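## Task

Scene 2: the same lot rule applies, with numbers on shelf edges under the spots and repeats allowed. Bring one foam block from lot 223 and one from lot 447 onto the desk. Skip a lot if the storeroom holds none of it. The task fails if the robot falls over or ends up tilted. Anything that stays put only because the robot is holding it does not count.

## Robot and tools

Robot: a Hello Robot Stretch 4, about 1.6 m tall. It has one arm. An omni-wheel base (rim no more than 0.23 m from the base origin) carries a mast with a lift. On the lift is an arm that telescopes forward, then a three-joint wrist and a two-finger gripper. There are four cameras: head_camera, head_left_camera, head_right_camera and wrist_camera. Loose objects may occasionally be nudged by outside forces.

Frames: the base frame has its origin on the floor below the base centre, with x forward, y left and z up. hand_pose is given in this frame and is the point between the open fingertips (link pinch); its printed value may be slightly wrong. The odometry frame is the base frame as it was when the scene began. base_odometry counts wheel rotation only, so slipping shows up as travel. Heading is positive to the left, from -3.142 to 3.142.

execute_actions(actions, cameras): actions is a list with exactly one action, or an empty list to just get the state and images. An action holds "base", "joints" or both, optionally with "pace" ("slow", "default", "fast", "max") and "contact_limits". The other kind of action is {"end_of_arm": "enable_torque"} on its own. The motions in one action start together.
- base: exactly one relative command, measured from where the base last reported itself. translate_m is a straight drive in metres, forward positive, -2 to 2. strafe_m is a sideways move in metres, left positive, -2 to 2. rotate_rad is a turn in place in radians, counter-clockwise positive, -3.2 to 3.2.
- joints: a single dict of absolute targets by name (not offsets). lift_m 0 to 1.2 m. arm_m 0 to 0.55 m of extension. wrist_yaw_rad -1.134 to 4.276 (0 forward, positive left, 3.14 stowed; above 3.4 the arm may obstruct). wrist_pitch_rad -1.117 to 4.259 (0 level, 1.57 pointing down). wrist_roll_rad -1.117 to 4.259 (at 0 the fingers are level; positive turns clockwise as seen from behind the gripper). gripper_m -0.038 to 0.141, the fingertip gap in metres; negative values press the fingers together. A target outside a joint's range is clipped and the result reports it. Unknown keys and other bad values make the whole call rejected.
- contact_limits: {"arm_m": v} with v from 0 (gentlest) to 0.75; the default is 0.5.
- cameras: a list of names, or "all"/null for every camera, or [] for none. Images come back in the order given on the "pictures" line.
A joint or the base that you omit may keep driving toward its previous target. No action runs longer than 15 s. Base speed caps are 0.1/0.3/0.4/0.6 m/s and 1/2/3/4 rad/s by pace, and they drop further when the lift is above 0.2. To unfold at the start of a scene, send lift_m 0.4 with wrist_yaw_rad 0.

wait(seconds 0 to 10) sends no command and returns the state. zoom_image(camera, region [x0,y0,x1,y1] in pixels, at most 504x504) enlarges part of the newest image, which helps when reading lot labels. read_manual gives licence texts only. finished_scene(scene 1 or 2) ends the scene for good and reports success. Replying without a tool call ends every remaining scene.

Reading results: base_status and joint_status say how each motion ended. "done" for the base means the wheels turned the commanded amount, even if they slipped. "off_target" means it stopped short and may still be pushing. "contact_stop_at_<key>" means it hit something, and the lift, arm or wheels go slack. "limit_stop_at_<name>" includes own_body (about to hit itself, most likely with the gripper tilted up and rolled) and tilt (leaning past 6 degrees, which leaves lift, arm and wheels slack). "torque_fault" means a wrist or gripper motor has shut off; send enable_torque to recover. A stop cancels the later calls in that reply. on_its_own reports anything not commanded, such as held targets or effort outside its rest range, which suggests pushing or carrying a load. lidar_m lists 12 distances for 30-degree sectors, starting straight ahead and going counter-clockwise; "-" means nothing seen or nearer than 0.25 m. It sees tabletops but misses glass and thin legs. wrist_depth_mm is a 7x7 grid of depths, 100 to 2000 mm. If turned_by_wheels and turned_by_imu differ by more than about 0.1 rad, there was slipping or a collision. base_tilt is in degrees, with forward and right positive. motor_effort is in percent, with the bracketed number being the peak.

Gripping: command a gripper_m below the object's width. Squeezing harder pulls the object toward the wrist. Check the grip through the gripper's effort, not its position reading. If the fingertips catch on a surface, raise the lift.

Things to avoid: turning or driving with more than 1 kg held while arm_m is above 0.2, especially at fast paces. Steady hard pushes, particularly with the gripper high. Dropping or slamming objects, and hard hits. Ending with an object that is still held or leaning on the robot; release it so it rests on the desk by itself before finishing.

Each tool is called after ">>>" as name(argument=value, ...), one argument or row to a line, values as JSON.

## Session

>>> execute_actions(
  actions=[],
)

Scene clock: 0.00 s.
base_odometry: x=+0.000 y=+0.000 heading=+0.000 (m, m, rad; odometry frame)
turned_by_wheels: +0.000 (rad since the last result)
turned_by_imu: +0.000 (rad since the last result)
base_tilt: forward=-0.1 right=-0.5 (deg)
lidar_m: 0.57 0.60 0.77 1.65 1.68 0.97 0.85 0.85 1.09 2.55 0.99 0.64
base_status: not commanded
joint_positions: lift_m=+0.215 arm_m=+0.000 wrist_yaw_rad=+3.203 wrist_pitch_rad=-0.016 wrist_roll_rad=-0.004 gripper_m=+0.057
joint_status: not commanded
motor_effort: lift_m=+18 arm_m=+0 wrist_yaw_rad=-2 wrist_pitch_rad=-8 wrist_roll_rad=-1 gripper_m=-4 wheel_0=+0 wheel_1=+0 wheel_2=+0 (%)
hand_pose: x=-0.1228 y=+0.0697 z=+0.3978 quat_wxyz=(-0.030, +0.008, -0.002, +1.000) (m; base frame)
wrist_depth_mm: - 133 134 1808 1808 1921 1921 / - 110 135 1308 1756 1863 1863 / - 119 148 1756 1808 1863 1983 / 137 136 1430 1808 1863 1863 1983 / 1661 1708 1397 1756 1808 1921 1863 / 229 1255 201 1205 200 1281 1229 / 226 878 946 - 946 866 917
pictures: head_camera, head_left_camera, head_right_camera, wrist_camera
camera_calibration (this result's frames):
wrist_camera: T_world_to_cam=[[-0.021371, 0.999603, 0.0183417, -0.0893482], [0.0203403, 0.0187768, -0.999617, 0.448786], [-0.999565, -0.0209897, -0.0207335, 0.116581], [0, 0, 0, 1]] pos_world=[0.105492, 0.083333, 0.45267]
Images, in order (width x height): head_camera 420x560, head_left_camera 420x672, head_right_camera 420x672, wrist_camera 616x392.

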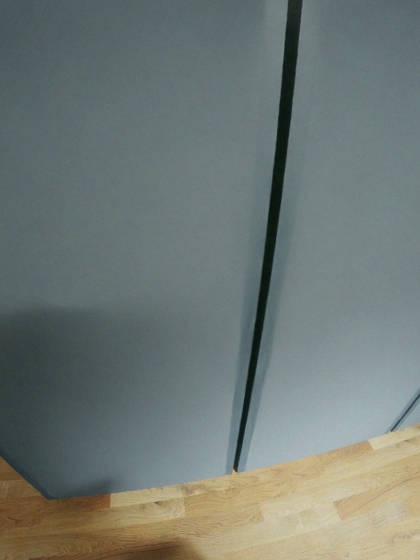

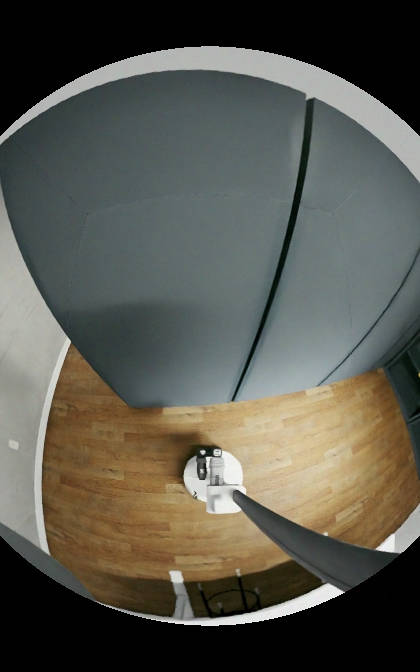

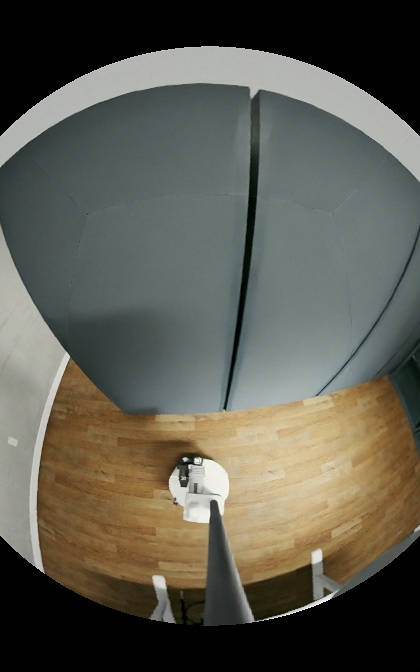

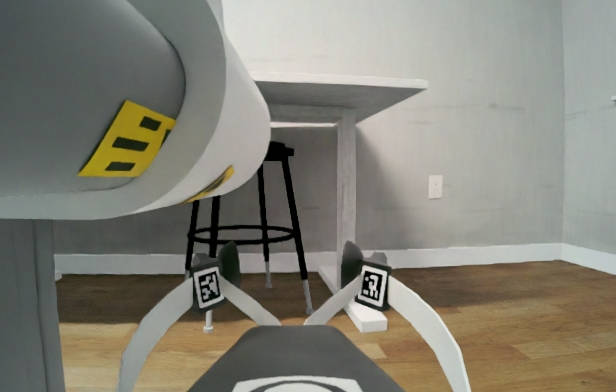

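>>> execute_actions(
  actions=[
    {"base":{"rotate_rad":-1.45},"joints":{"lift_m":0.45}},
  ],
  cameras=["head_camera","head_left_camera"],
)

>>> execute_actions(
  actions=[
    {"joints":{"wrist_yaw_rad":0}},
  ],
)

Scene clock: 2.40 s.
base_odometry: x=+0.000 y=+0.000 heading=-1.450 (m, m, rad; odometry frame)
turned_by_wheels: -1.450 (rad since the last result)
turned_by_imu: -1.435 (rad since the last result)
base_tilt: forward=-0.1 right=-0.5 (deg)
lidar_m: 2.46 0.86 0.61 0.58 0.62 0.85 1.67 1.71 0.90 0.86 0.89 1.18
base_status: done
joint_positions: lift_m=+0.450 arm_m=+0.000 wrist_yaw_rad=+3.203 wrist_pitch_rad=-0.016 wrist_roll_rad=-0.004 gripper_m=+0.057
joint_status: all done
motor_effort: lift_m=+25(26) arm_m=+0(0) wrist_yaw_rad=-2(3) wrist_pitch_rad=-7(7) wrist_roll_rad=-1(2) gripper_m=-2(2) wheel_0=+3(7) wheel_1=+2(8) wheel_2=+1(5) (%)
hand_pose: x=-0.1228 y=+0.0697 z=+0.6323 quat_wxyz=(-0.030, +0.008, -0.002, +1.000) (m; base frame)
wrist_depth_mm: - 132 134 1756 1808 1756 1281 / - 110 135 1808 1808 1808 1281 / - 120 149 1808 1863 1808 1281 / 137 136 1863 1808 1863 1808 1281 / 1756 1863 1808 1808 1808 1863 1281 / 229 1808 202 1863 200 1808 788 / 226 1308 1464 - 1430 1336 768
pictures: head_camera, head_left_camera
Images, in order (width x height): head_camera 420x560, head_left_camera 420x672.

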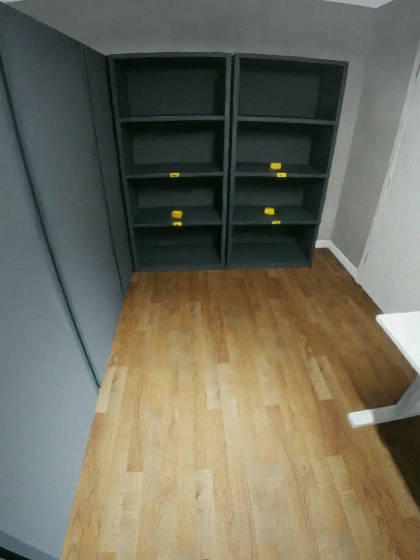

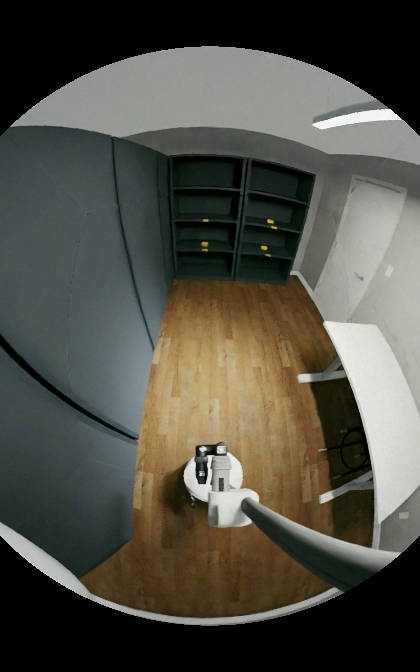

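Scene clock: 4.87 s.
base_odometry: x=+0.000 y=+0.000 heading=-1.450 (m, m, rad; odometry frame)
turned_by_wheels: +0.000 (rad since the last result)
turned_by_imu: +0.001 (rad since the last result)
base_tilt: forward=+0.0 right=-0.5 (deg)
lidar_m: 2.47 0.87 0.62 0.59 0.63 0.87 1.68 1.70 0.91 0.83 0.88 1.21
base_status: not commanded
joint_positions: lift_m=+0.450 arm_m=+0.000 wrist_yaw_rad=+0.001 wrist_pitch_rad=-0.016 wrist_roll_rad=-0.004 gripper_m=+0.057
joint_status: all done
motor_effort: lift_m=+24(25) arm_m=+0(0) wrist_yaw_rad=-5(6) wrist_pitch_rad=-5(5) wrist_roll_rad=+0(1) gripper_m=-4(2) wheel_0=+3(3) wheel_1=+2(2) wheel_2=+1(1) (%)
hand_pose: x=+0.4589 y=-0.0873 z=+0.6323 quat_wxyz=(+1.000, -0.002, -0.008, +0.000) (m; base frame)
wrist_depth_mm: 1098 1661 - - - - - / 1098 1708 - - - - - / 1118 1708 - - - - - / 1118 1756 - - - - - / 1098 1756 - - - - - / 1098 1464 201 1808 200 1921 1863 / 1078 1281 1397 - 1397 1308 1366
pictures: head_camera, head_left_camera, head_right_camera, wrist_camera
camera_calibration (this result's frames):
wrist_camera: T_world_to_cam=[[-0.0390725, -0.999068, 0.0183437, -0.0906336], [-0.0214453, -0.017515, -0.999617, 0.690328], [0.999006, -0.0394509, -0.020741, -0.219179], [0, 0, 0, 1]] pos_world=[0.230224, -0.0871048, 0.687179]
Images, in order (width x height): head_camera 420x560, head_left_camera 420x672, head_right_camera 420x672, wrist_camera 616x392.

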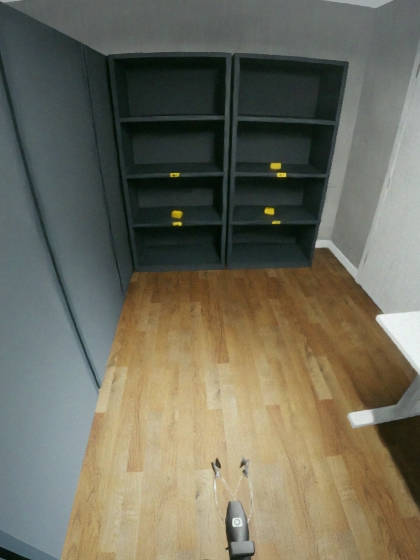

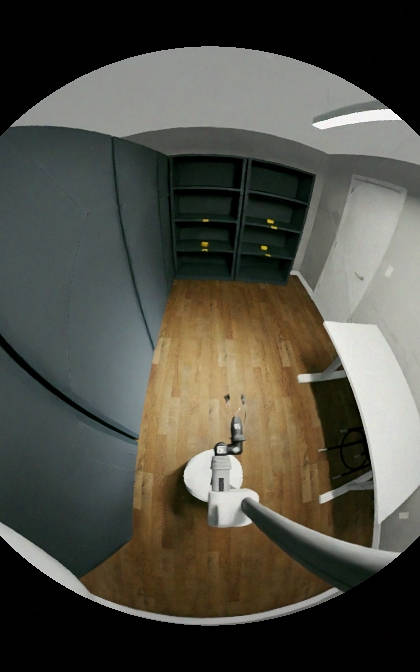

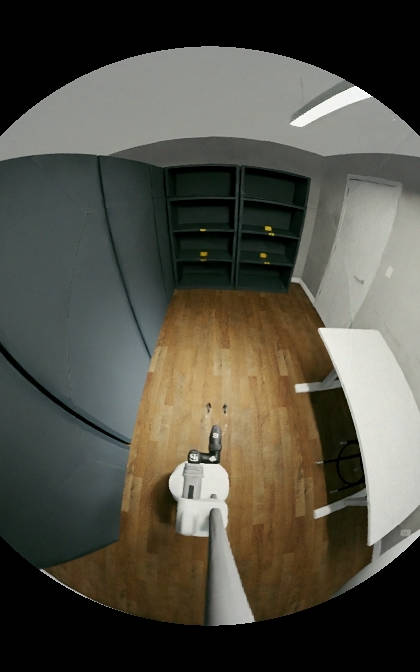

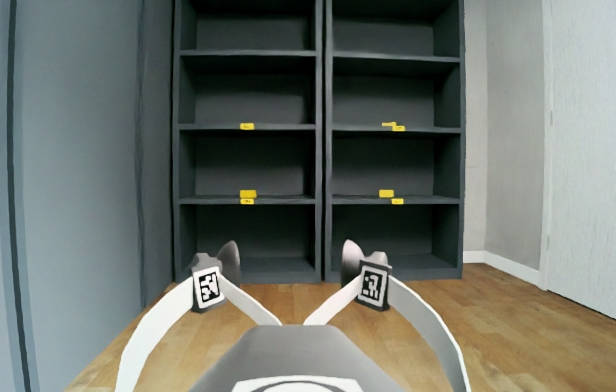

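>>> execute_actions(
  actions=[
    {"base":{"translate_m":1.15},"joints":{"lift_m":0.55},"pace":"fast"},
  ],
  cameras=["head_camera","wrist_camera"],
)

>>> zoom_image(
  camera="wrist_camera",
  region=[120, 20, 560, 300],
)

Scene clock: 9.33 s.
base_odometry: x=+0.140 y=-1.142 heading=-1.449 (m, m, rad; odometry frame)
turned_by_wheels: +0.000 (rad since the last result)
turned_by_imu: +0.006 (rad since the last result)
base_tilt: forward=-0.1 right=-0.5 (deg)
lidar_m: 1.39 0.87 0.60 0.59 0.64 0.87 2.86 1.26 0.86 0.82 1.64 1.48
base_status: done
joint_positions: lift_m=+0.550 arm_m=+0.000 wrist_yaw_rad=+0.000 wrist_pitch_rad=-0.016 wrist_roll_rad=-0.004 gripper_m=+0.057
joint_status: all done
motor_effort: lift_m=+24(25) arm_m=+0(0) wrist_yaw_rad=+0(4) wrist_pitch_rad=-5(5) wrist_roll_rad=-1(1) gripper_m=-6(4) wheel_0=+1(8) wheel_1=+2(9) wheel_2=+1(11) (%)
hand_pose: x=+0.4589 y=-0.0874 z=+0.7324 quat_wxyz=(+1.000, -0.002, -0.008, +0.000) (m; base frame)
wrist_depth_mm: 1098 1499 1576 1576 1576 1618 1464 / 1098 1537 1661 1618 1708 1708 1499 / 1098 1397 1618 1537 1430 1708 1397 / 1118 1576 1618 1661 1708 1756 1499 / 1098 1430 1229 1464 1464 1661 1397 / 1098 1336 202 1537 200 1756 1499 / 1098 1281 1464 - 1397 1366 1397
pictures: head_camera, wrist_camera
camera_calibration (this result's frames):
wrist_camera: T_world_to_cam=[[-0.0395017, -0.999051, 0.0183435, -0.0923958], [-0.0214532, -0.0175057, -0.999617, 0.790349], [0.998989, -0.0398801, -0.0207413, -0.2171], [0, 0, 0, 1]] pos_world=[0.230187, -0.0871305, 0.787238]
Images, in order (width x height): head_camera 420x560, wrist_camera 616x392.

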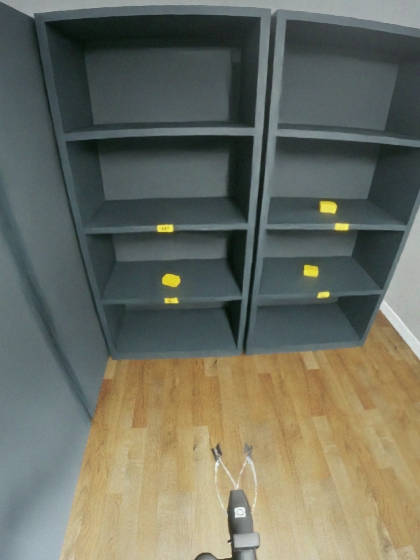

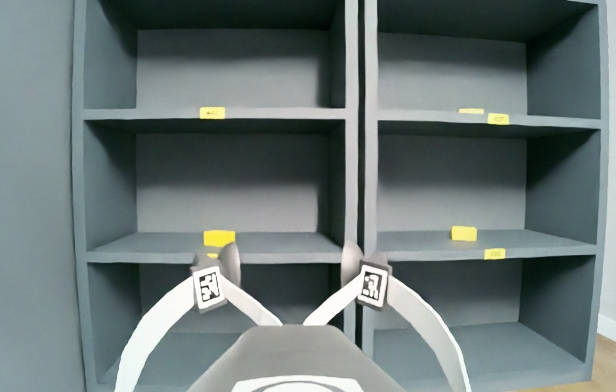

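Region (120, 20, 560, 300) of wrist_camera's 616x392 image, scaled by 1.145; it fills the top 321 rows of this view, and the rest is white.

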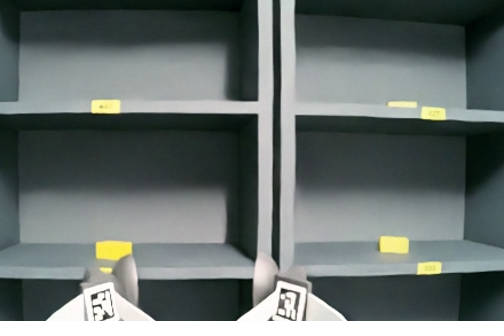

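>>> execute_actions(
  actions=[
    {"base":{"translate_m":0.5},"joints":{"lift_m":0.6},"pace":"fast"},
  ],
  cameras=["head_camera","wrist_camera"],
)

>>> zoom_image(
  camera="wrist_camera",
  region=[112, 0, 616, 392],
)

>>> zoom_image(
  camera="head_camera",
  region=[80, 220, 400, 400],
)

Scene clock: 12.37 s.
base_odometry: x=+0.200 y=-1.638 heading=-1.449 (m, m, rad; odometry frame)
turned_by_wheels: +0.000 (rad since the last result)
turned_by_imu: +0.003 (rad since the last result)
base_tilt: forward=+0.0 right=-0.5 (deg)
lidar_m: 0.90 0.88 0.62 0.59 0.64 0.87 2.37 1.19 1.09 1.59 1.32 0.95
base_status: done
joint_positions: lift_m=+0.600 arm_m=+0.000 wrist_yaw_rad=+0.000 wrist_pitch_rad=-0.016 wrist_roll_rad=-0.004 gripper_m=+0.057
joint_status: all done
motor_effort: lift_m=+24(24) arm_m=+0(0) wrist_yaw_rad=-2(2) wrist_pitch_rad=-4(6) wrist_roll_rad=-2(1) gripper_m=-2(2) wheel_0=+0(8) wheel_1=+1(8) wheel_2=+0(11) (%)
hand_pose: x=+0.4589 y=-0.0874 z=+0.7824 quat_wxyz=(+1.000, -0.002, -0.008, +0.000) (m; base frame)
wrist_depth_mm: 991 1098 1138 1138 723 1182 1205 / 878 1118 1138 1138 707 1182 1182 / 946 1118 1138 1160 723 1182 1205 / 1008 1138 1138 1182 759 1205 1205 / 1008 1160 1160 1182 723 1205 1229 / 798 809 202 788 200 831 820 / 931 1160 1182 - 741 1229 1255
pictures: head_camera, wrist_camera
camera_calibration (this result's frames):
wrist_camera: T_world_to_cam=[[-0.0395102, -0.999051, 0.0183435, -0.0933116], [-0.0214535, -0.0175054, -0.999617, 0.840336], [0.998989, -0.0398886, -0.0207415, -0.216063], [0, 0, 0, 1]] pos_world=[0.230186, -0.087131, 0.837244]
Images, in order (width x height): head_camera 420x560, wrist_camera 616x392.

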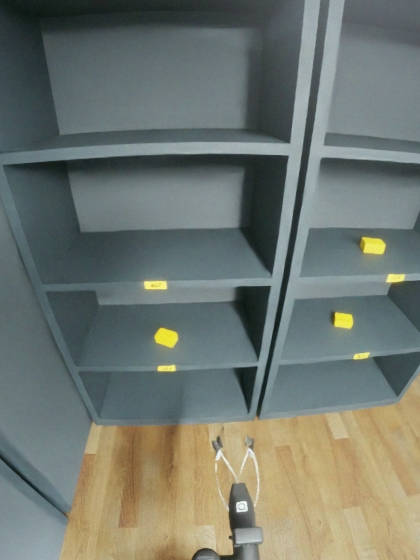

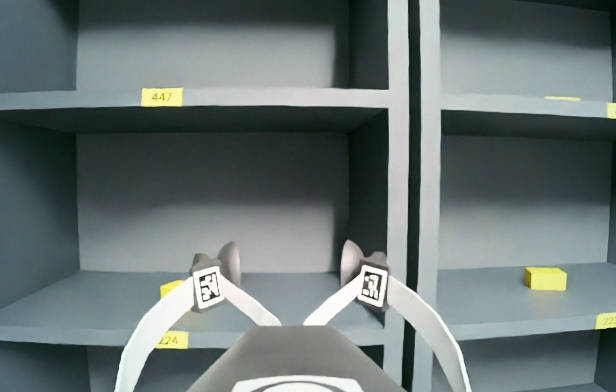

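Region (112, 0, 616, 392) of wrist_camera's 616x392 image, scaled by 1.000.

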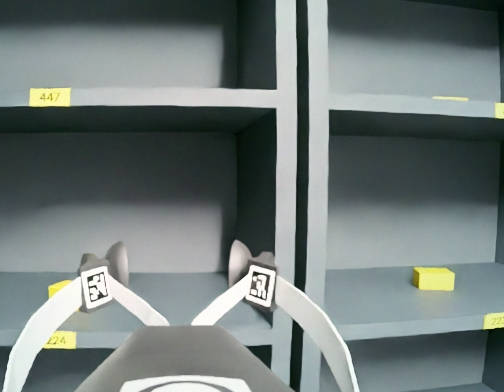

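Region (80, 220, 400, 400) of head_camera's 420x560 image, scaled by 1.575, with more detail than that image has; it fills the top 284 rows of this view, and the rest is white.

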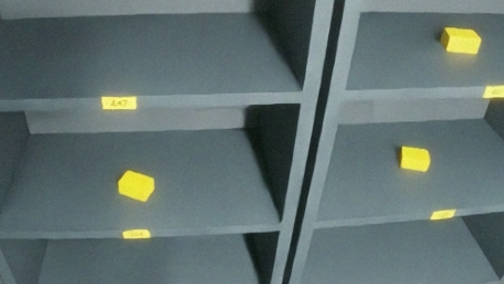

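447 empty here, 224 lower-left; right lower is "22?".

>>> execute_actions(
  actions=[
    {"base":{"strafe_m":-0.55},"joints":{"lift_m":0.58}},
  ],
  cameras=["head_camera","wrist_camera"],
)

Scene clock: 15.90 s.
base_odometry: x=-0.346 y=-1.704 heading=-1.449 (m, m, rad; odometry frame)
turned_by_wheels: +0.000 (rad since the last result)
turned_by_imu: +0.000 (rad since the last result)
base_tilt: forward=-0.1 right=-0.5 (deg)
lidar_m: 0.90 0.94 1.21 1.15 1.20 1.65 1.33 0.71 0.92 1.04 1.12 0.95
base_status: done
joint_positions: lift_m=+0.580 arm_m=+0.000 wrist_yaw_rad=+0.000 wrist_pitch_rad=-0.016 wrist_roll_rad=-0.004 gripper_m=+0.057
joint_status: all done
motor_effort: lift_m=+15(21) arm_m=+0(0) wrist_yaw_rad=-1(1) wrist_pitch_rad=-7(6) wrist_roll_rad=-2(2) gripper_m=-3(3) wheel_0=+1(9) wheel_1=-1(11) wheel_2=-1(1) (%)
hand_pose: x=+0.4589 y=-0.0874 z=+0.7632 quat_wxyz=(+1.000, -0.002, -0.008, +0.000) (m; base frame)
wrist_depth_mm: 1098 699 1118 1118 1160 1078 768 / 750 683 820 820 798 891 750 / 1098 691 1138 1138 1160 1025 809 / 1118 691 1138 1160 1182 1078 798 / 1118 715 1060 1160 1182 1060 798 / 759 707 202 732 200 854 759 / 1138 707 1060 - 1205 931 809
pictures: head_camera, wrist_camera
camera_calibration (this result's frames):
wrist_camera: T_world_to_cam=[[-0.0395643, -0.999049, 0.0183436, -0.0929496], [-0.0214543, -0.0175044, -0.999617, 0.821108], [0.998987, -0.0399426, -0.0207413, -0.216462], [0, 0, 0, 1]] pos_world=[0.230181, -0.0871343, 0.818008]
Images, in order (width x height): head_camera 420x560, wrist_camera 616x392.

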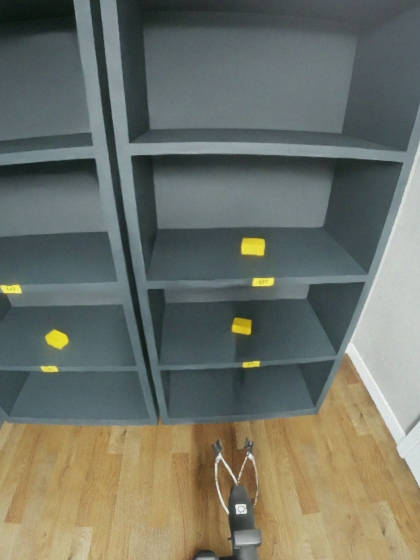

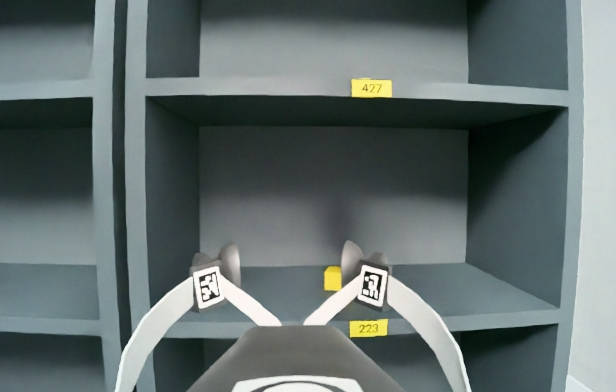

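>>> execute_actions(
  actions=[
    {"base":{"strafe_m":-0.09},"joints":{"lift_m":0.44,"gripper_m":0.135,"wrist_pitch_rad":0.05}},
  ],
  cameras=[],
)

>>> execute_actions(
  actions=[
    {"base":{"translate_m":0.3},"joints":{"arm_m":0.08}},
  ],
  cameras=["head_camera","wrist_camera"],
)

Scene clock: 18.03 s.
base_odometry: x=-0.435 y=-1.715 heading=-1.449 (m, m, rad; odometry frame)
turned_by_wheels: +0.000 (rad since the last result)
turned_by_imu: +0.000 (rad since the last result)
base_tilt: forward=+0.0 right=-0.4 (deg)
lidar_m: 0.89 0.94 1.25 1.22 1.29 1.77 0.86 0.69 0.92 0.93 1.02 0.96
base_status: done
joint_positions: lift_m=+0.440 arm_m=+0.000 wrist_yaw_rad=+0.000 wrist_pitch_rad=+0.052 wrist_roll_rad=-0.004 gripper_m=+0.135
joint_status: all done
motor_effort: lift_m=+14(13) arm_m=+0(0) wrist_yaw_rad=-1(3) wrist_pitch_rad=-5(6) wrist_roll_rad=+0(1) gripper_m=+0(1) wheel_0=+2(10) wheel_1=-1(11) wheel_2=-1(2) (%)
hand_pose: x=+0.4585 y=-0.0874 z=+0.6036 quat_wxyz=(+1.000, -0.002, +0.026, +0.000) (m; base frame)
wrist_depth_mm: 647 798 946 946 931 842 931 / 668 842 1118 1118 1160 917 946 / 683 842 1118 1160 1182 917 1138 / 683 778 1098 960 1118 866 1182 / 732 707 1182 1205 1205 809 1182 / 1160 715 1182 1205 1229 842 1229 / 960 820 1098 - 1098 831 1160
pictures: none
No camera images: the call's "cameras" was empty. Leave "cameras" out to get every camera's image.

Scene clock: 20.50 s.
base_odometry: x=-0.398 y=-2.013 heading=-1.449 (m, m, rad; odometry frame)
turned_by_wheels: +0.000 (rad since the last result)
turned_by_imu: +0.002 (rad since the last result)
base_tilt: forward=-0.1 right=-0.4 (deg)
lidar_m: 0.60 0.63 0.89 1.22 1.27 1.80 0.93 0.97 0.99 0.96 1.00 0.63
base_status: done
joint_positions: lift_m=+0.440 arm_m=+0.079 wrist_yaw_rad=+0.000 wrist_pitch_rad=+0.052 wrist_roll_rad=-0.004 gripper_m=+0.135
joint_status: all done
motor_effort: lift_m=+15(15) arm_m=+8(9) wrist_yaw_rad=-2(2) wrist_pitch_rad=-6(4) wrist_roll_rad=-1(1) gripper_m=+1(1) wheel_0=+1(8) wheel_1=+1(8) wheel_2=-1(10) (%)
hand_pose: x=+0.5375 y=-0.0874 z=+0.6035 quat_wxyz=(+1.000, -0.002, +0.026, +0.000) (m; base frame)
wrist_depth_mm: 535 723 741 741 750 768 647 / 544 732 750 768 759 768 661 / 549 750 759 768 778 788 661 / 549 759 768 778 788 809 661 / 480 480 496 504 500 500 492 / 327 329 336 338 342 351 359 / 535 798 820 - 854 831 647
pictures: head_camera, wrist_camera
camera_calibration (this result's frames):
wrist_camera: T_world_to_cam=[[-0.038215, -0.999049, 0.0209905, -0.08923], [-0.0893235, -0.0175065, -0.995849, 0.697448], [0.995269, -0.0399313, -0.0885696, -0.255395], [0, 0, 0, 1]] pos_world=[0.313076, -0.0871335, 0.673806]
Images, in order (width x height): head_camera 420x560, wrist_camera 616x392.

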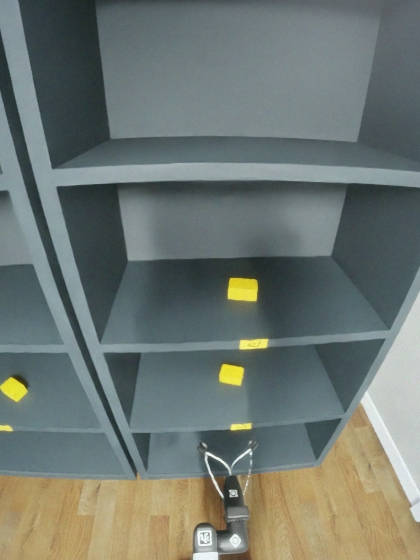

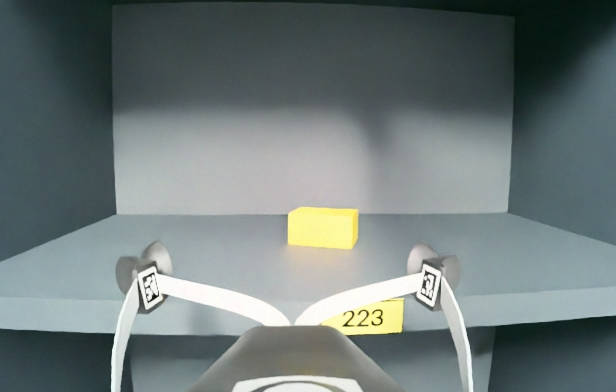

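>>> execute_actions(
  actions=[
    {"base":{"strafe_m":-0.04},"joints":{"arm_m":0.26,"lift_m":0.424}},
  ],
  cameras=["wrist_camera"],
)

Scene clock: 22.50 s.
base_odometry: x=-0.438 y=-2.018 heading=-1.449 (m, m, rad; odometry frame)
turned_by_wheels: +0.000 (rad since the last result)
turned_by_imu: +0.001 (rad since the last result)
base_tilt: forward=+0.0 right=-0.4 (deg)
lidar_m: 0.59 0.62 0.89 1.28 1.34 1.84 0.97 0.97 0.95 0.93 0.98 0.65
base_status: done
joint_positions: lift_m=+0.424 arm_m=+0.259 wrist_yaw_rad=+0.000 wrist_pitch_rad=+0.052 wrist_roll_rad=-0.004 gripper_m=+0.135
joint_status: all done
motor_effort: lift_m=+14(15) arm_m=+8(7) wrist_yaw_rad=-1(1) wrist_pitch_rad=-5(6) wrist_roll_rad=+0(1) gripper_m=+1(0) wheel_0=+2(10) wheel_1=-1(12) wheel_2=-1(3) (%)
hand_pose: x=+0.7175 y=-0.0874 z=+0.5875 quat_wxyz=(+1.000, -0.002, +0.026, +0.000) (m; base frame)
wrist_depth_mm: 549 554 564 574 580 580 585 / 559 569 569 580 591 591 597 / 564 580 585 597 597 609 597 / 574 585 591 603 615 615 609 / 418 421 433 345 439 436 433 / 267 240 245 265 247 276 274 / 208 202 216 - 217 204 -
pictures: wrist_camera
camera_calibration (this result's frames):
wrist_camera: T_world_to_cam=[[-0.0381366, -0.999052, 0.0209957, -0.082054], [-0.089458, -0.0175133, -0.995837, 0.697679], [0.99526, -0.039856, -0.0887053, -0.435845], [0, 0, 0, 1]] pos_world=[0.493063, -0.0871287, 0.657836]
Images, in order (width x height): wrist_camera 616x392.

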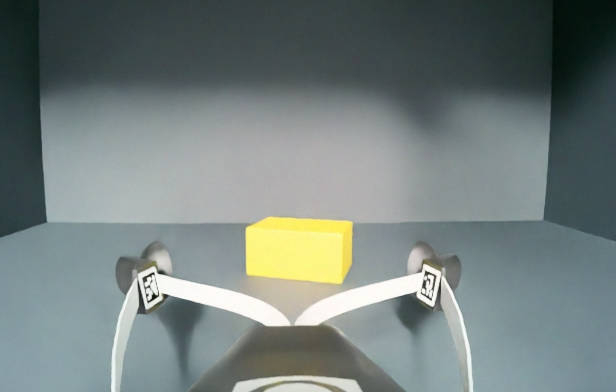

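>>> execute_actions(
  actions=[
    {"joints":{"arm_m":0.375}},
  ],
  cameras=["wrist_camera"],
)

>>> execute_actions(
  actions=[
    {"joints":{"gripper_m":0.04}},
  ],
  cameras=[],
)

>>> execute_actions(
  actions=[
    {"joints":{"lift_m":0.45}},
  ],
  cameras=["wrist_camera"],
)

Scene clock: 24.20 s.
base_odometry: x=-0.438 y=-2.018 heading=-1.449 (m, m, rad; odometry frame)
turned_by_wheels: +0.000 (rad since the last result)
turned_by_imu: +0.001 (rad since the last result)
base_tilt: forward=+0.0 right=-0.5 (deg)
lidar_m: 0.59 0.63 0.89 1.26 1.32 1.82 0.96 0.96 0.92 0.93 0.97 0.63
base_status: not commanded
joint_positions: lift_m=+0.424 arm_m=+0.374 wrist_yaw_rad=+0.000 wrist_pitch_rad=+0.052 wrist_roll_rad=-0.004 gripper_m=+0.135
joint_status: all done
motor_effort: lift_m=+14(14) arm_m=+8(7) wrist_yaw_rad=-2(2) wrist_pitch_rad=-7(4) wrist_roll_rad=-2(1) gripper_m=-1(1) wheel_0=+2(2) wheel_1=-1(1) wheel_2=-1(1) (%)
hand_pose: x=+0.8325 y=-0.0874 z=+0.5875 quat_wxyz=(+1.000, -0.002, +0.026, +0.000) (m; base frame)
wrist_depth_mm: 442 449 452 459 473 473 480 / 449 459 466 469 480 480 492 / 459 469 469 480 484 492 500 / 469 477 480 488 492 504 508 / 415 421 433 270 394 433 430 / 266 240 238 222 221 276 273 / 207 201 215 - 217 204 -
pictures: wrist_camera
camera_calibration (this result's frames):
wrist_camera: T_world_to_cam=[[-0.0381536, -0.999051, 0.0209953, -0.0776589], [-0.0894476, -0.0175118, -0.995838, 0.707962], [0.99526, -0.0398728, -0.0886946, -0.550304], [0, 0, 0, 1]] pos_world=[0.608059, -0.0871297, 0.657836]
Images, in order (width x height): wrist_camera 616x392.

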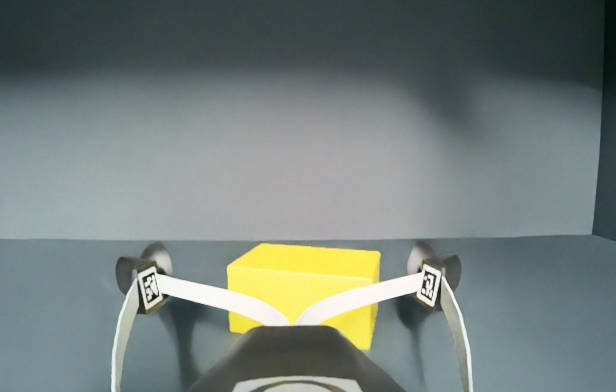

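Scene clock: 26.10 s.
base_odometry: x=-0.438 y=-2.018 heading=-1.449 (m, m, rad; odometry frame)
turned_by_wheels: +0.000 (rad since the last result)
turned_by_imu: +0.001 (rad since the last result)
base_tilt: forward=+0.0 right=-0.5 (deg)
lidar_m: 0.58 0.64 0.88 1.27 1.34 1.83 0.97 0.96 0.96 0.93 0.98 0.62
base_status: not commanded
joint_positions: lift_m=+0.424 arm_m=+0.374 wrist_yaw_rad=+0.000 wrist_pitch_rad=+0.052 wrist_roll_rad=-0.004 gripper_m=+0.040
joint_status: all done
motor_effort: lift_m=+15(14) arm_m=+8(8) wrist_yaw_rad=-3(3) wrist_pitch_rad=-7(4) wrist_roll_rad=+0(0) gripper_m=-1(12) wheel_0=+2(2) wheel_1=-1(1) wheel_2=-1(1) (%)
hand_pose: x=+0.8325 y=-0.0874 z=+0.5876 quat_wxyz=(+1.000, -0.002, +0.026, +0.000) (m; base frame)
wrist_depth_mm: 445 449 459 462 466 473 484 / 449 459 459 469 477 484 492 / 455 462 469 480 484 492 496 / 466 473 480 484 492 504 508 / 415 424 338 359 436 433 427 / 266 273 215 264 197 279 272 / 206 198 214 - 205 202 -
pictures: none
No camera images: the call's "cameras" was empty. Leave "cameras" out to get every camera's image.

Scene clock: 26.97 s.
base_odometry: x=-0.438 y=-2.018 heading=-1.449 (m, m, rad; odometry frame)
turned_by_wheels: +0.000 (rad since the last result)
turned_by_imu: +0.000 (rad since the last result)
base_tilt: forward=+0.0 right=-0.5 (deg)
lidar_m: 0.58 0.62 0.88 1.26 1.32 1.84 0.96 0.97 0.95 0.92 0.98 0.62
base_status: not commanded
joint_positions: lift_m=+0.450 arm_m=+0.374 wrist_yaw_rad=+0.000 wrist_pitch_rad=+0.052 wrist_roll_rad=-0.004 gripper_m=+0.040
joint_status: all done
motor_effort: lift_m=+24(31) arm_m=+9(8) wrist_yaw_rad=-1(1) wrist_pitch_rad=-5(5) wrist_roll_rad=-1(0) gripper_m=-5(3) wheel_0=+2(2) wheel_1=-1(1) wheel_2=-1(1) (%)
hand_pose: x=+0.8325 y=-0.0874 z=+0.6127 quat_wxyz=(+1.000, -0.002, +0.026, +0.000) (m; base frame)
wrist_depth_mm: 442 452 455 462 469 473 480 / 452 459 466 469 473 484 488 / 459 466 473 480 484 496 500 / 462 473 484 492 496 504 512 / 469 480 373 488 500 508 512 / 324 332 215 320 197 338 334 / 251 240 260 - 250 245 -
pictures: wrist_camera
camera_calibration (this result's frames):
wrist_camera: T_world_to_cam=[[-0.0383172, -0.999045, 0.0209927, -0.078096], [-0.0893782, -0.0174974, -0.995844, 0.732976], [0.99526, -0.0400342, -0.0886224, -0.548126], [0, 0, 0, 1]] pos_world=[0.608048, -0.08714, 0.682993]
Images, in order (width x height): wrist_camera 616x392.

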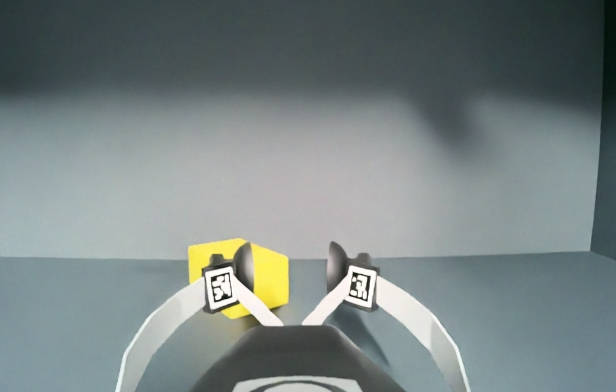

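>>> execute_actions(
  actions=[
    {"joints":{"lift_m":0.47,"arm_m":0.27}},
  ],
  cameras=[],
)

>>> execute_actions(
  actions=[
    {"joints":{"gripper_m":0.135,"lift_m":0.43}},
  ],
  cameras=["wrist_camera","head_camera"],
)

Scene clock: 28.57 s.
base_odometry: x=-0.438 y=-2.018 heading=-1.449 (m, m, rad; odometry frame)
turned_by_wheels: +0.000 (rad since the last result)
turned_by_imu: +0.001 (rad since the last result)
base_tilt: forward=+0.0 right=-0.4 (deg)
lidar_m: 0.60 0.63 0.90 1.27 1.35 1.85 0.95 0.97 0.95 0.93 0.98 0.63
base_status: not commanded
joint_positions: lift_m=+0.470 arm_m=+0.271 wrist_yaw_rad=+0.000 wrist_pitch_rad=+0.052 wrist_roll_rad=-0.004 gripper_m=+0.040
joint_status: all done
motor_effort: lift_m=+25(28) arm_m=-8(11) wrist_yaw_rad=-2(2) wrist_pitch_rad=-5(5) wrist_roll_rad=-2(1) gripper_m=-2(3) wheel_0=+2(2) wheel_1=-1(1) wheel_2=-1(1) (%)
hand_pose: x=+0.7305 y=-0.0874 z=+0.6327 quat_wxyz=(+1.000, -0.002, +0.026, +0.000) (m; base frame)
wrist_depth_mm: 539 544 554 564 564 574 580 / 549 554 559 569 574 580 585 / 554 564 574 580 591 603 597 / 569 574 585 591 603 609 597 / 544 580 492 549 603 603 559 / 366 377 215 364 197 387 382 / 286 273 298 - 285 279 291
pictures: none
No camera images: the call's "cameras" was empty. Leave "cameras" out to get every camera's image.

Scene clock: 30.47 s.
base_odometry: x=-0.438 y=-2.018 heading=-1.449 (m, m, rad; odometry frame)
turned_by_wheels: +0.000 (rad since the last result)
turned_by_imu: +0.001 (rad since the last result)
base_tilt: forward=-0.1 right=-0.5 (deg)
lidar_m: 0.59 0.65 0.89 1.28 1.31 1.83 0.97 0.98 0.96 0.90 0.97 0.64
base_status: not commanded
joint_positions: lift_m=+0.430 arm_m=+0.271 wrist_yaw_rad=+0.000 wrist_pitch_rad=+0.052 wrist_roll_rad=-0.004 gripper_m=+0.135
joint_status: all done
motor_effort: lift_m=+14(24) arm_m=-9(8) wrist_yaw_rad=-2(2) wrist_pitch_rad=-4(5) wrist_roll_rad=+0(0) gripper_m=-1(4) wheel_0=+2(2) wheel_1=-1(1) wheel_2=-1(1) (%)
hand_pose: x=+0.7305 y=-0.0874 z=+0.5935 quat_wxyz=(+1.000, -0.002, +0.026, +0.000) (m; base frame)
wrist_depth_mm: 535 544 549 564 569 574 580 / 539 554 559 569 574 591 580 / 559 564 574 580 591 597 597 / 564 569 580 591 597 603 603 / 436 442 421 442 459 459 452 / 281 253 257 277 259 290 287 / 217 212 225 - 229 214 -
pictures: head_camera, wrist_camera
camera_calibration (this result's frames):
wrist_camera: T_world_to_cam=[[-0.0382901, -0.999046, 0.0209969, -0.0816181], [-0.0894899, -0.0174995, -0.995834, 0.704822], [0.995251, -0.0400096, -0.0887345, -0.4482], [0, 0, 0, 1]] pos_world=[0.506021, -0.0871385, 0.663829]
Images, in order (width x height): head_camera 420x560, wrist_camera 616x392.

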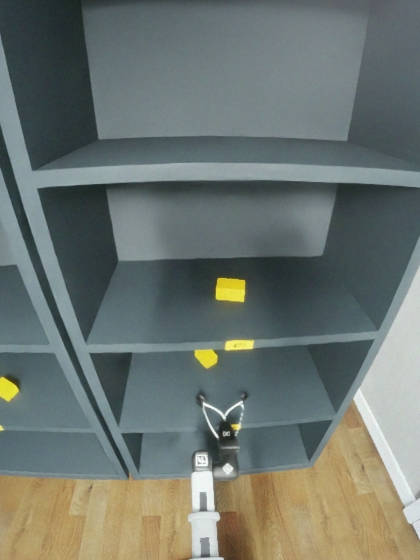

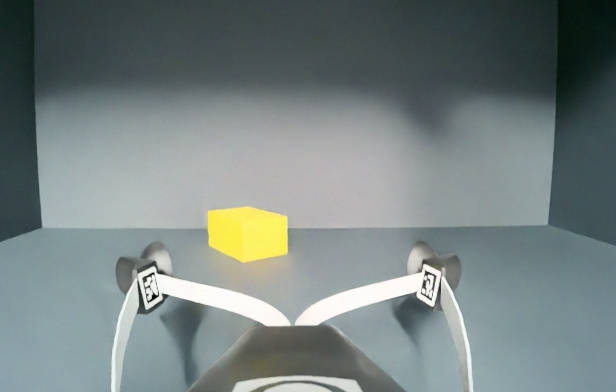

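>>> zoom_image(
  camera="head_camera",
  region=[170, 330, 270, 420],
)

Region (170, 330, 270, 420) of head_camera's 420x560 image, scaled by 5.040, with more detail than that image has; it fills the top 454 rows of this view, and the rest is white.

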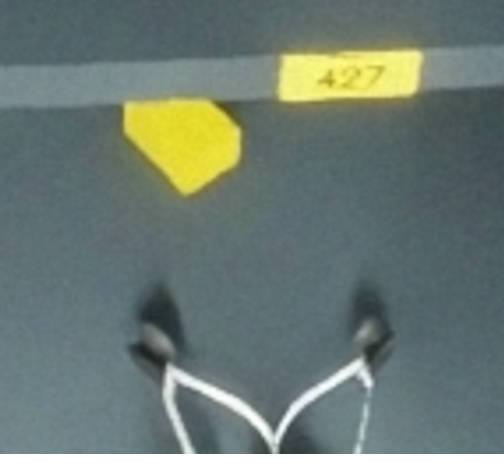

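>>> execute_actions(
  actions=[
    {"base":{"strafe_m":-0.15},"joints":{"lift_m":0.54,"wrist_yaw_rad":0.7,"wrist_pitch_rad":0.2,"gripper_m":0.11,"arm_m":0.2}},
  ],
  cameras=[],
)

>>> execute_actions(
  actions=[
    {"base":{"translate_m":0.15},"joints":{"arm_m":0.39}},
  ],
  cameras=["wrist_camera","head_camera"],
)

Scene clock: 33.30 s.
base_odometry: x=-0.587 y=-2.036 heading=-1.449 (m, m, rad; odometry frame)
turned_by_wheels: +0.000 (rad since the last result)
turned_by_imu: +0.001 (rad since the last result)
base_tilt: forward=-0.1 right=-0.4 (deg)
lidar_m: 0.59 0.63 0.89 1.42 1.49 2.04 0.94 0.98 0.81 0.78 0.83 0.61
base_status: done
joint_positions: lift_m=+0.540 arm_m=+0.201 wrist_yaw_rad=+0.700 wrist_pitch_rad=+0.202 wrist_roll_rad=-0.004 gripper_m=+0.110
joint_status: all done
motor_effort: lift_m=+24(23) arm_m=-9(10) wrist_yaw_rad=+0(5) wrist_pitch_rad=-5(6) wrist_roll_rad=-1(1) gripper_m=+0(1) wheel_0=+2(10) wheel_1=-1(12) wheel_2=-1(1) (%)
hand_pose: x=+0.6449 y=+0.1151 z=+0.6599 quat_wxyz=(+0.935, -0.036, +0.094, +0.341) (m; base frame)
wrist_depth_mm: 397 455 564 683 609 525 477 / 407 473 580 699 621 539 488 / 427 488 609 732 654 564 500 / 445 500 621 741 676 580 517 / 484 480 539 544 512 512 517 / 1060 392 362 384 362 399 394 / 931 500 329 - 332 312 324
pictures: none
No camera images: the call's "cameras" was empty. Leave "cameras" out to get every camera's image.

Scene clock: 35.13 s.
base_odometry: x=-0.569 y=-2.185 heading=-1.449 (m, m, rad; odometry frame)
turned_by_wheels: +0.000 (rad since the last result)
turned_by_imu: +0.002 (rad since the last result)
base_tilt: forward=+0.0 right=-0.5 (deg)
lidar_m: 0.43 0.47 0.65 1.41 1.50 2.05 1.08 1.15 0.81 0.78 0.83 0.47
base_status: done
joint_positions: lift_m=+0.540 arm_m=+0.389 wrist_yaw_rad=+0.700 wrist_pitch_rad=+0.202 wrist_roll_rad=-0.004 gripper_m=+0.110
joint_status: all done
motor_effort: lift_m=+24(25) arm_m=+8(8) wrist_yaw_rad=-3(1) wrist_pitch_rad=-6(6) wrist_roll_rad=-1(0) gripper_m=+0(0) wheel_0=+3(7) wheel_1=+2(8) wheel_2=+1(10) (%)
hand_pose: x=+0.8319 y=+0.1152 z=+0.6598 quat_wxyz=(+0.935, -0.036, +0.094, +0.341) (m; base frame)
wrist_depth_mm: 389 439 377 314 270 234 - / 397 455 392 327 278 241 220 / 407 469 407 338 289 250 226 / 415 496 427 351 298 257 232 / 430 484 439 368 297 264 238 / 382 357 359 357 307 268 245 / 315 307 324 - 317 272 250
pictures: head_camera, wrist_camera
camera_calibration (this result's frames):
wrist_camera: T_world_to_cam=[[0.617013, -0.786508, 0.0264738, -0.449954], [-0.170187, -0.166205, -0.971294, 0.851529], [0.76833, 0.594796, -0.236404, -0.322068], [0, 0, 0, 1]] pos_world=[0.670001, -0.0207998, 0.762859]
Images, in order (width x height): head_camera 420x560, wrist_camera 616x392.

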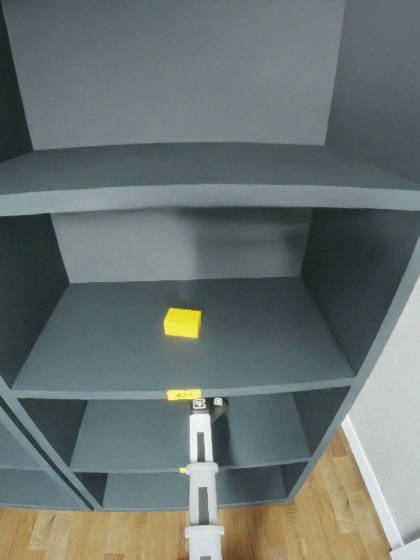

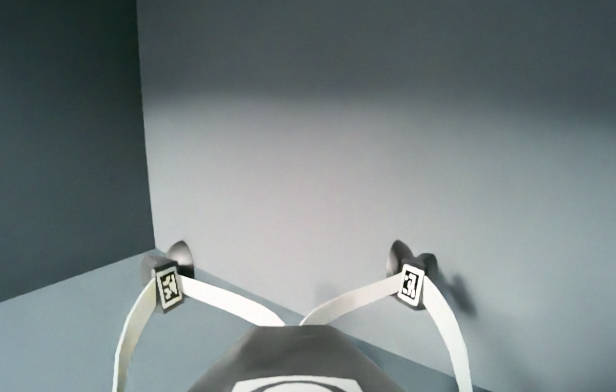

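>>> execute_actions(
  actions=[
    {"joints":{"lift_m":0.495,"arm_m":0.33},"pace":"slow"},
  ],
  cameras=["wrist_camera"],
)

Scene clock: 37.27 s.
base_odometry: x=-0.569 y=-2.185 heading=-1.449 (m, m, rad; odometry frame)
turned_by_wheels: +0.000 (rad since the last result)
turned_by_imu: +0.001 (rad since the last result)
base_tilt: forward=-0.1 right=-0.4 (deg)
lidar_m: 0.43 0.46 0.66 1.42 1.48 2.08 1.09 1.13 0.81 0.76 0.81 0.46
base_status: not commanded
joint_positions: lift_m=+0.495 arm_m=+0.332 wrist_yaw_rad=+0.700 wrist_pitch_rad=+0.202 wrist_roll_rad=-0.004 gripper_m=+0.110
joint_status: all done
motor_effort: lift_m=+14(23) arm_m=-9(9) wrist_yaw_rad=-3(3) wrist_pitch_rad=-5(5) wrist_roll_rad=+0(1) gripper_m=-1(2) wheel_0=+3(3) wheel_1=+2(2) wheel_2=+1(1) (%)
hand_pose: x=+0.7749 y=+0.1152 z=+0.6157 quat_wxyz=(+0.935, -0.036, +0.094, +0.341) (m; base frame)
wrist_depth_mm: 392 455 455 379 325 283 257 / 397 469 473 394 338 293 265 / 407 488 496 410 349 301 274 / 421 496 517 427 362 309 283 / 407 424 430 413 353 320 287 / 307 285 290 229 229 309 294 / 253 247 262 - 254 250 258
pictures: wrist_camera
camera_calibration (this result's frames):
wrist_camera: T_world_to_cam=[[0.617013, -0.786508, 0.0264737, -0.413604], [-0.170187, -0.166205, -0.971294, 0.798963], [0.76833, 0.594796, -0.236404, -0.288691], [0, 0, 0, 1]] pos_world=[0.612982, -0.0207998, 0.71873]
Images, in order (width x height): wrist_camera 616x392.

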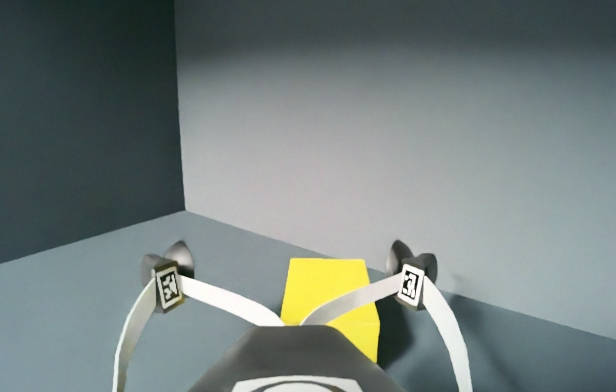

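>>> execute_actions(
  actions=[
    {"base":{"strafe_m":-0.017},"joints":{"arm_m":0.34}},
  ],
  cameras=[],
)

>>> execute_actions(
  actions=[
    {"joints":{"lift_m":0.46},"pace":"slow"},
  ],
  cameras=["wrist_camera"],
)

Scene clock: 38.40 s.
base_odometry: x=-0.585 y=-2.187 heading=-1.449 (m, m, rad; odometry frame)
turned_by_wheels: +0.000 (rad since the last result)
turned_by_imu: +0.000 (rad since the last result)
base_tilt: forward=+0.0 right=-0.4 (deg)
lidar_m: 0.45 0.48 0.66 1.43 1.53 2.09 1.07 1.15 0.82 0.76 0.81 0.47
base_status: done
joint_positions: lift_m=+0.495 arm_m=+0.339 wrist_yaw_rad=+0.700 wrist_pitch_rad=+0.202 wrist_roll_rad=-0.004 gripper_m=+0.110
joint_status: all done
motor_effort: lift_m=+14(14) arm_m=+8(8) wrist_yaw_rad=-1(1) wrist_pitch_rad=-4(6) wrist_roll_rad=+0(0) gripper_m=-2(1) wheel_0=+1(10) wheel_1=-2(9) wheel_2=+0(2) (%)
hand_pose: x=+0.7819 y=+0.1152 z=+0.6157 quat_wxyz=(+0.935, -0.036, +0.094, +0.341) (m; base frame)
wrist_depth_mm: 407 473 445 370 319 276 253 / 415 488 462 384 330 285 259 / 424 504 484 399 342 296 268 / 436 512 504 418 353 304 276 / 415 421 430 407 351 314 282 / 306 285 287 231 290 304 287 / 253 248 262 - 265 250 258
pictures: none
No camera images: the call's "cameras" was empty. Leave "cameras" out to get every camera's image.

Scene clock: 39.53 s.
base_odometry: x=-0.585 y=-2.187 heading=-1.449 (m, m, rad; odometry frame)
turned_by_wheels: +0.000 (rad since the last result)
turned_by_imu: +0.000 (rad since the last result)
base_tilt: forward=+0.0 right=-0.5 (deg)
lidar_m: 0.44 0.47 0.68 1.45 1.52 2.04 1.09 1.12 0.82 0.77 0.79 0.48
base_status: not commanded
joint_positions: lift_m=+0.460 arm_m=+0.339 wrist_yaw_rad=+0.700 wrist_pitch_rad=+0.202 wrist_roll_rad=-0.004 gripper_m=+0.110
joint_status: all done
motor_effort: lift_m=+14(12) arm_m=+8(8) wrist_yaw_rad=-2(1) wrist_pitch_rad=-6(4) wrist_roll_rad=-2(0) gripper_m=+0(2) wheel_0=+1(1) wheel_1=-2(2) wheel_2=+1(0) (%)
hand_pose: x=+0.7819 y=+0.1152 z=+0.5807 quat_wxyz=(+0.935, -0.036, +0.094, +0.341) (m; base frame)
wrist_depth_mm: 404 469 442 373 319 278 253 / 413 488 462 387 330 286 259 / 424 504 488 402 342 296 267 / 427 484 477 407 355 304 274 / 334 340 345 239 338 307 283 / 247 229 232 224 233 257 255 / 203 198 210 - 212 201 -
pictures: wrist_camera
camera_calibration (this result's frames):
wrist_camera: T_world_to_cam=[[0.617016, -0.786505, 0.0264738, -0.417005], [-0.170186, -0.166205, -0.971294, 0.766166], [0.768328, 0.594798, -0.236404, -0.302348], [0, 0, 0, 1]] pos_world=[0.619992, -0.0207994, 0.683736]
Images, in order (width x height): wrist_camera 616x392.

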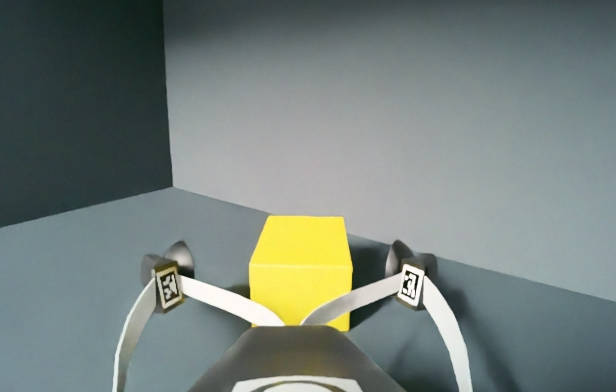

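>>> execute_actions(
  actions=[
    {"base":{"strafe_m":0.018},"joints":{"arm_m":0.36}},
  ],
  cameras=[],
)

>>> execute_actions(
  actions=[
    {"joints":{"gripper_m":0.01}},
  ],
  cameras=[],
)

>>> execute_actions(
  actions=[
    {"joints":{"lift_m":0.5}},
  ],
  cameras=["wrist_camera"],
)

Scene clock: 40.57 s.
base_odometry: x=-0.567 y=-2.185 heading=-1.449 (m, m, rad; odometry frame)
turned_by_wheels: +0.000 (rad since the last result)
turned_by_imu: +0.000 (rad since the last result)
base_tilt: forward=-0.1 right=-0.4 (deg)
lidar_m: 0.44 0.43 0.67 1.42 1.45 2.04 1.09 1.14 0.83 0.78 0.82 0.46
base_status: done
joint_positions: lift_m=+0.460 arm_m=+0.359 wrist_yaw_rad=+0.700 wrist_pitch_rad=+0.202 wrist_roll_rad=-0.004 gripper_m=+0.110
joint_status: all done
motor_effort: lift_m=+14(14) arm_m=+8(7) wrist_yaw_rad=-2(0) wrist_pitch_rad=-6(4) wrist_roll_rad=-2(0) gripper_m=-2(1) wheel_0=+0(7) wheel_1=+0(8) wheel_2=+0(1) (%)
hand_pose: x=+0.8019 y=+0.1152 z=+0.5807 quat_wxyz=(+0.935, -0.036, +0.094, +0.341) (m; base frame)
wrist_depth_mm: 392 459 418 349 298 260 - / 399 469 430 362 310 268 243 / 407 480 455 375 322 276 251 / 418 473 462 392 330 286 258 / 336 340 345 240 322 294 265 / 246 230 231 196 202 256 253 / 203 199 209 - 212 200 -
pictures: none
No camera images: the call's "cameras" was empty. Leave "cameras" out to get every camera's image.

Scene clock: 42.40 s.
base_odometry: x=-0.567 y=-2.185 heading=-1.449 (m, m, rad; odometry frame)
turned_by_wheels: +0.000 (rad since the last result)
turned_by_imu: +0.001 (rad since the last result)
base_tilt: forward=+0.0 right=-0.4 (deg)
lidar_m: 0.44 0.48 0.67 1.41 1.49 2.05 1.09 1.14 0.82 0.77 0.85 0.47
base_status: not commanded
joint_positions: lift_m=+0.460 arm_m=+0.359 wrist_yaw_rad=+0.700 wrist_pitch_rad=+0.202 wrist_roll_rad=-0.004 gripper_m=+0.010
joint_status: all done
motor_effort: lift_m=+14(14) arm_m=+8(8) wrist_yaw_rad=-1(2) wrist_pitch_rad=-4(5) wrist_roll_rad=-1(0) gripper_m=-20(19) wheel_0=+0(1) wheel_1=+0(0) wheel_2=+0(0) (%)
hand_pose: x=+0.8019 y=+0.1152 z=+0.5807 quat_wxyz=(+0.935, -0.036, +0.094, +0.341) (m; base frame)
wrist_depth_mm: 389 452 418 349 298 259 - / 394 473 433 362 309 268 243 / 407 484 455 375 319 278 251 / 418 473 462 389 330 285 258 / 334 340 320 231 325 294 266 / 245 225 185 182 194 254 253 / 203 198 205 - 212 200 -
pictures: none
No camera images: the call's "cameras" was empty. Leave "cameras" out to get every camera's image.

Scene clock: 43.40 s.
base_odometry: x=-0.567 y=-2.185 heading=-1.449 (m, m, rad; odometry frame)
turned_by_wheels: +0.000 (rad since the last result)
turned_by_imu: +0.000 (rad since the last result)
base_tilt: forward=+0.0 right=-0.5 (deg)
lidar_m: 0.42 0.49 0.69 1.41 1.49 2.06 1.09 1.13 0.82 0.78 0.81 0.47
base_status: not commanded
joint_positions: lift_m=+0.500 arm_m=+0.359 wrist_yaw_rad=+0.700 wrist_pitch_rad=+0.203 wrist_roll_rad=-0.004 gripper_m=+0.010
joint_status: all done
motor_effort: lift_m=+25(26) arm_m=+9(8) wrist_yaw_rad=+1(0) wrist_pitch_rad=-6(6) wrist_roll_rad=-1(0) gripper_m=-21(20) wheel_0=-1(0) wheel_1=+0(0) wheel_2=+0(0) (%)
hand_pose: x=+0.8019 y=+0.1152 z=+0.6198 quat_wxyz=(+0.934, -0.037, +0.094, +0.341) (m; base frame)
wrist_depth_mm: 392 455 418 349 298 259 - / 399 469 433 362 309 267 243 / 410 484 455 375 319 277 251 / 415 496 477 389 332 286 257 / 402 433 407 231 330 294 265 / 312 286 185 182 195 294 273 / 258 253 262 - 270 255 264
pictures: wrist_camera
camera_calibration (this result's frames):
wrist_camera: T_world_to_cam=[[0.617044, -0.786483, 0.0264795, -0.430396], [-0.170302, -0.166313, -0.971256, 0.807603], [0.76828, 0.594798, -0.236562, -0.308329], [0, 0, 0, 1]] pos_world=[0.639993, -0.0207912, 0.722846]
Images, in order (width x height): wrist_camera 616x392.

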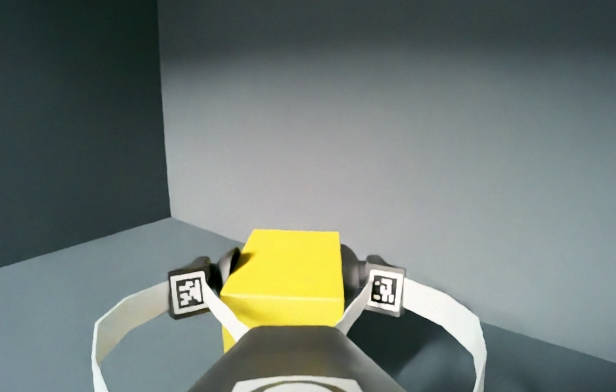

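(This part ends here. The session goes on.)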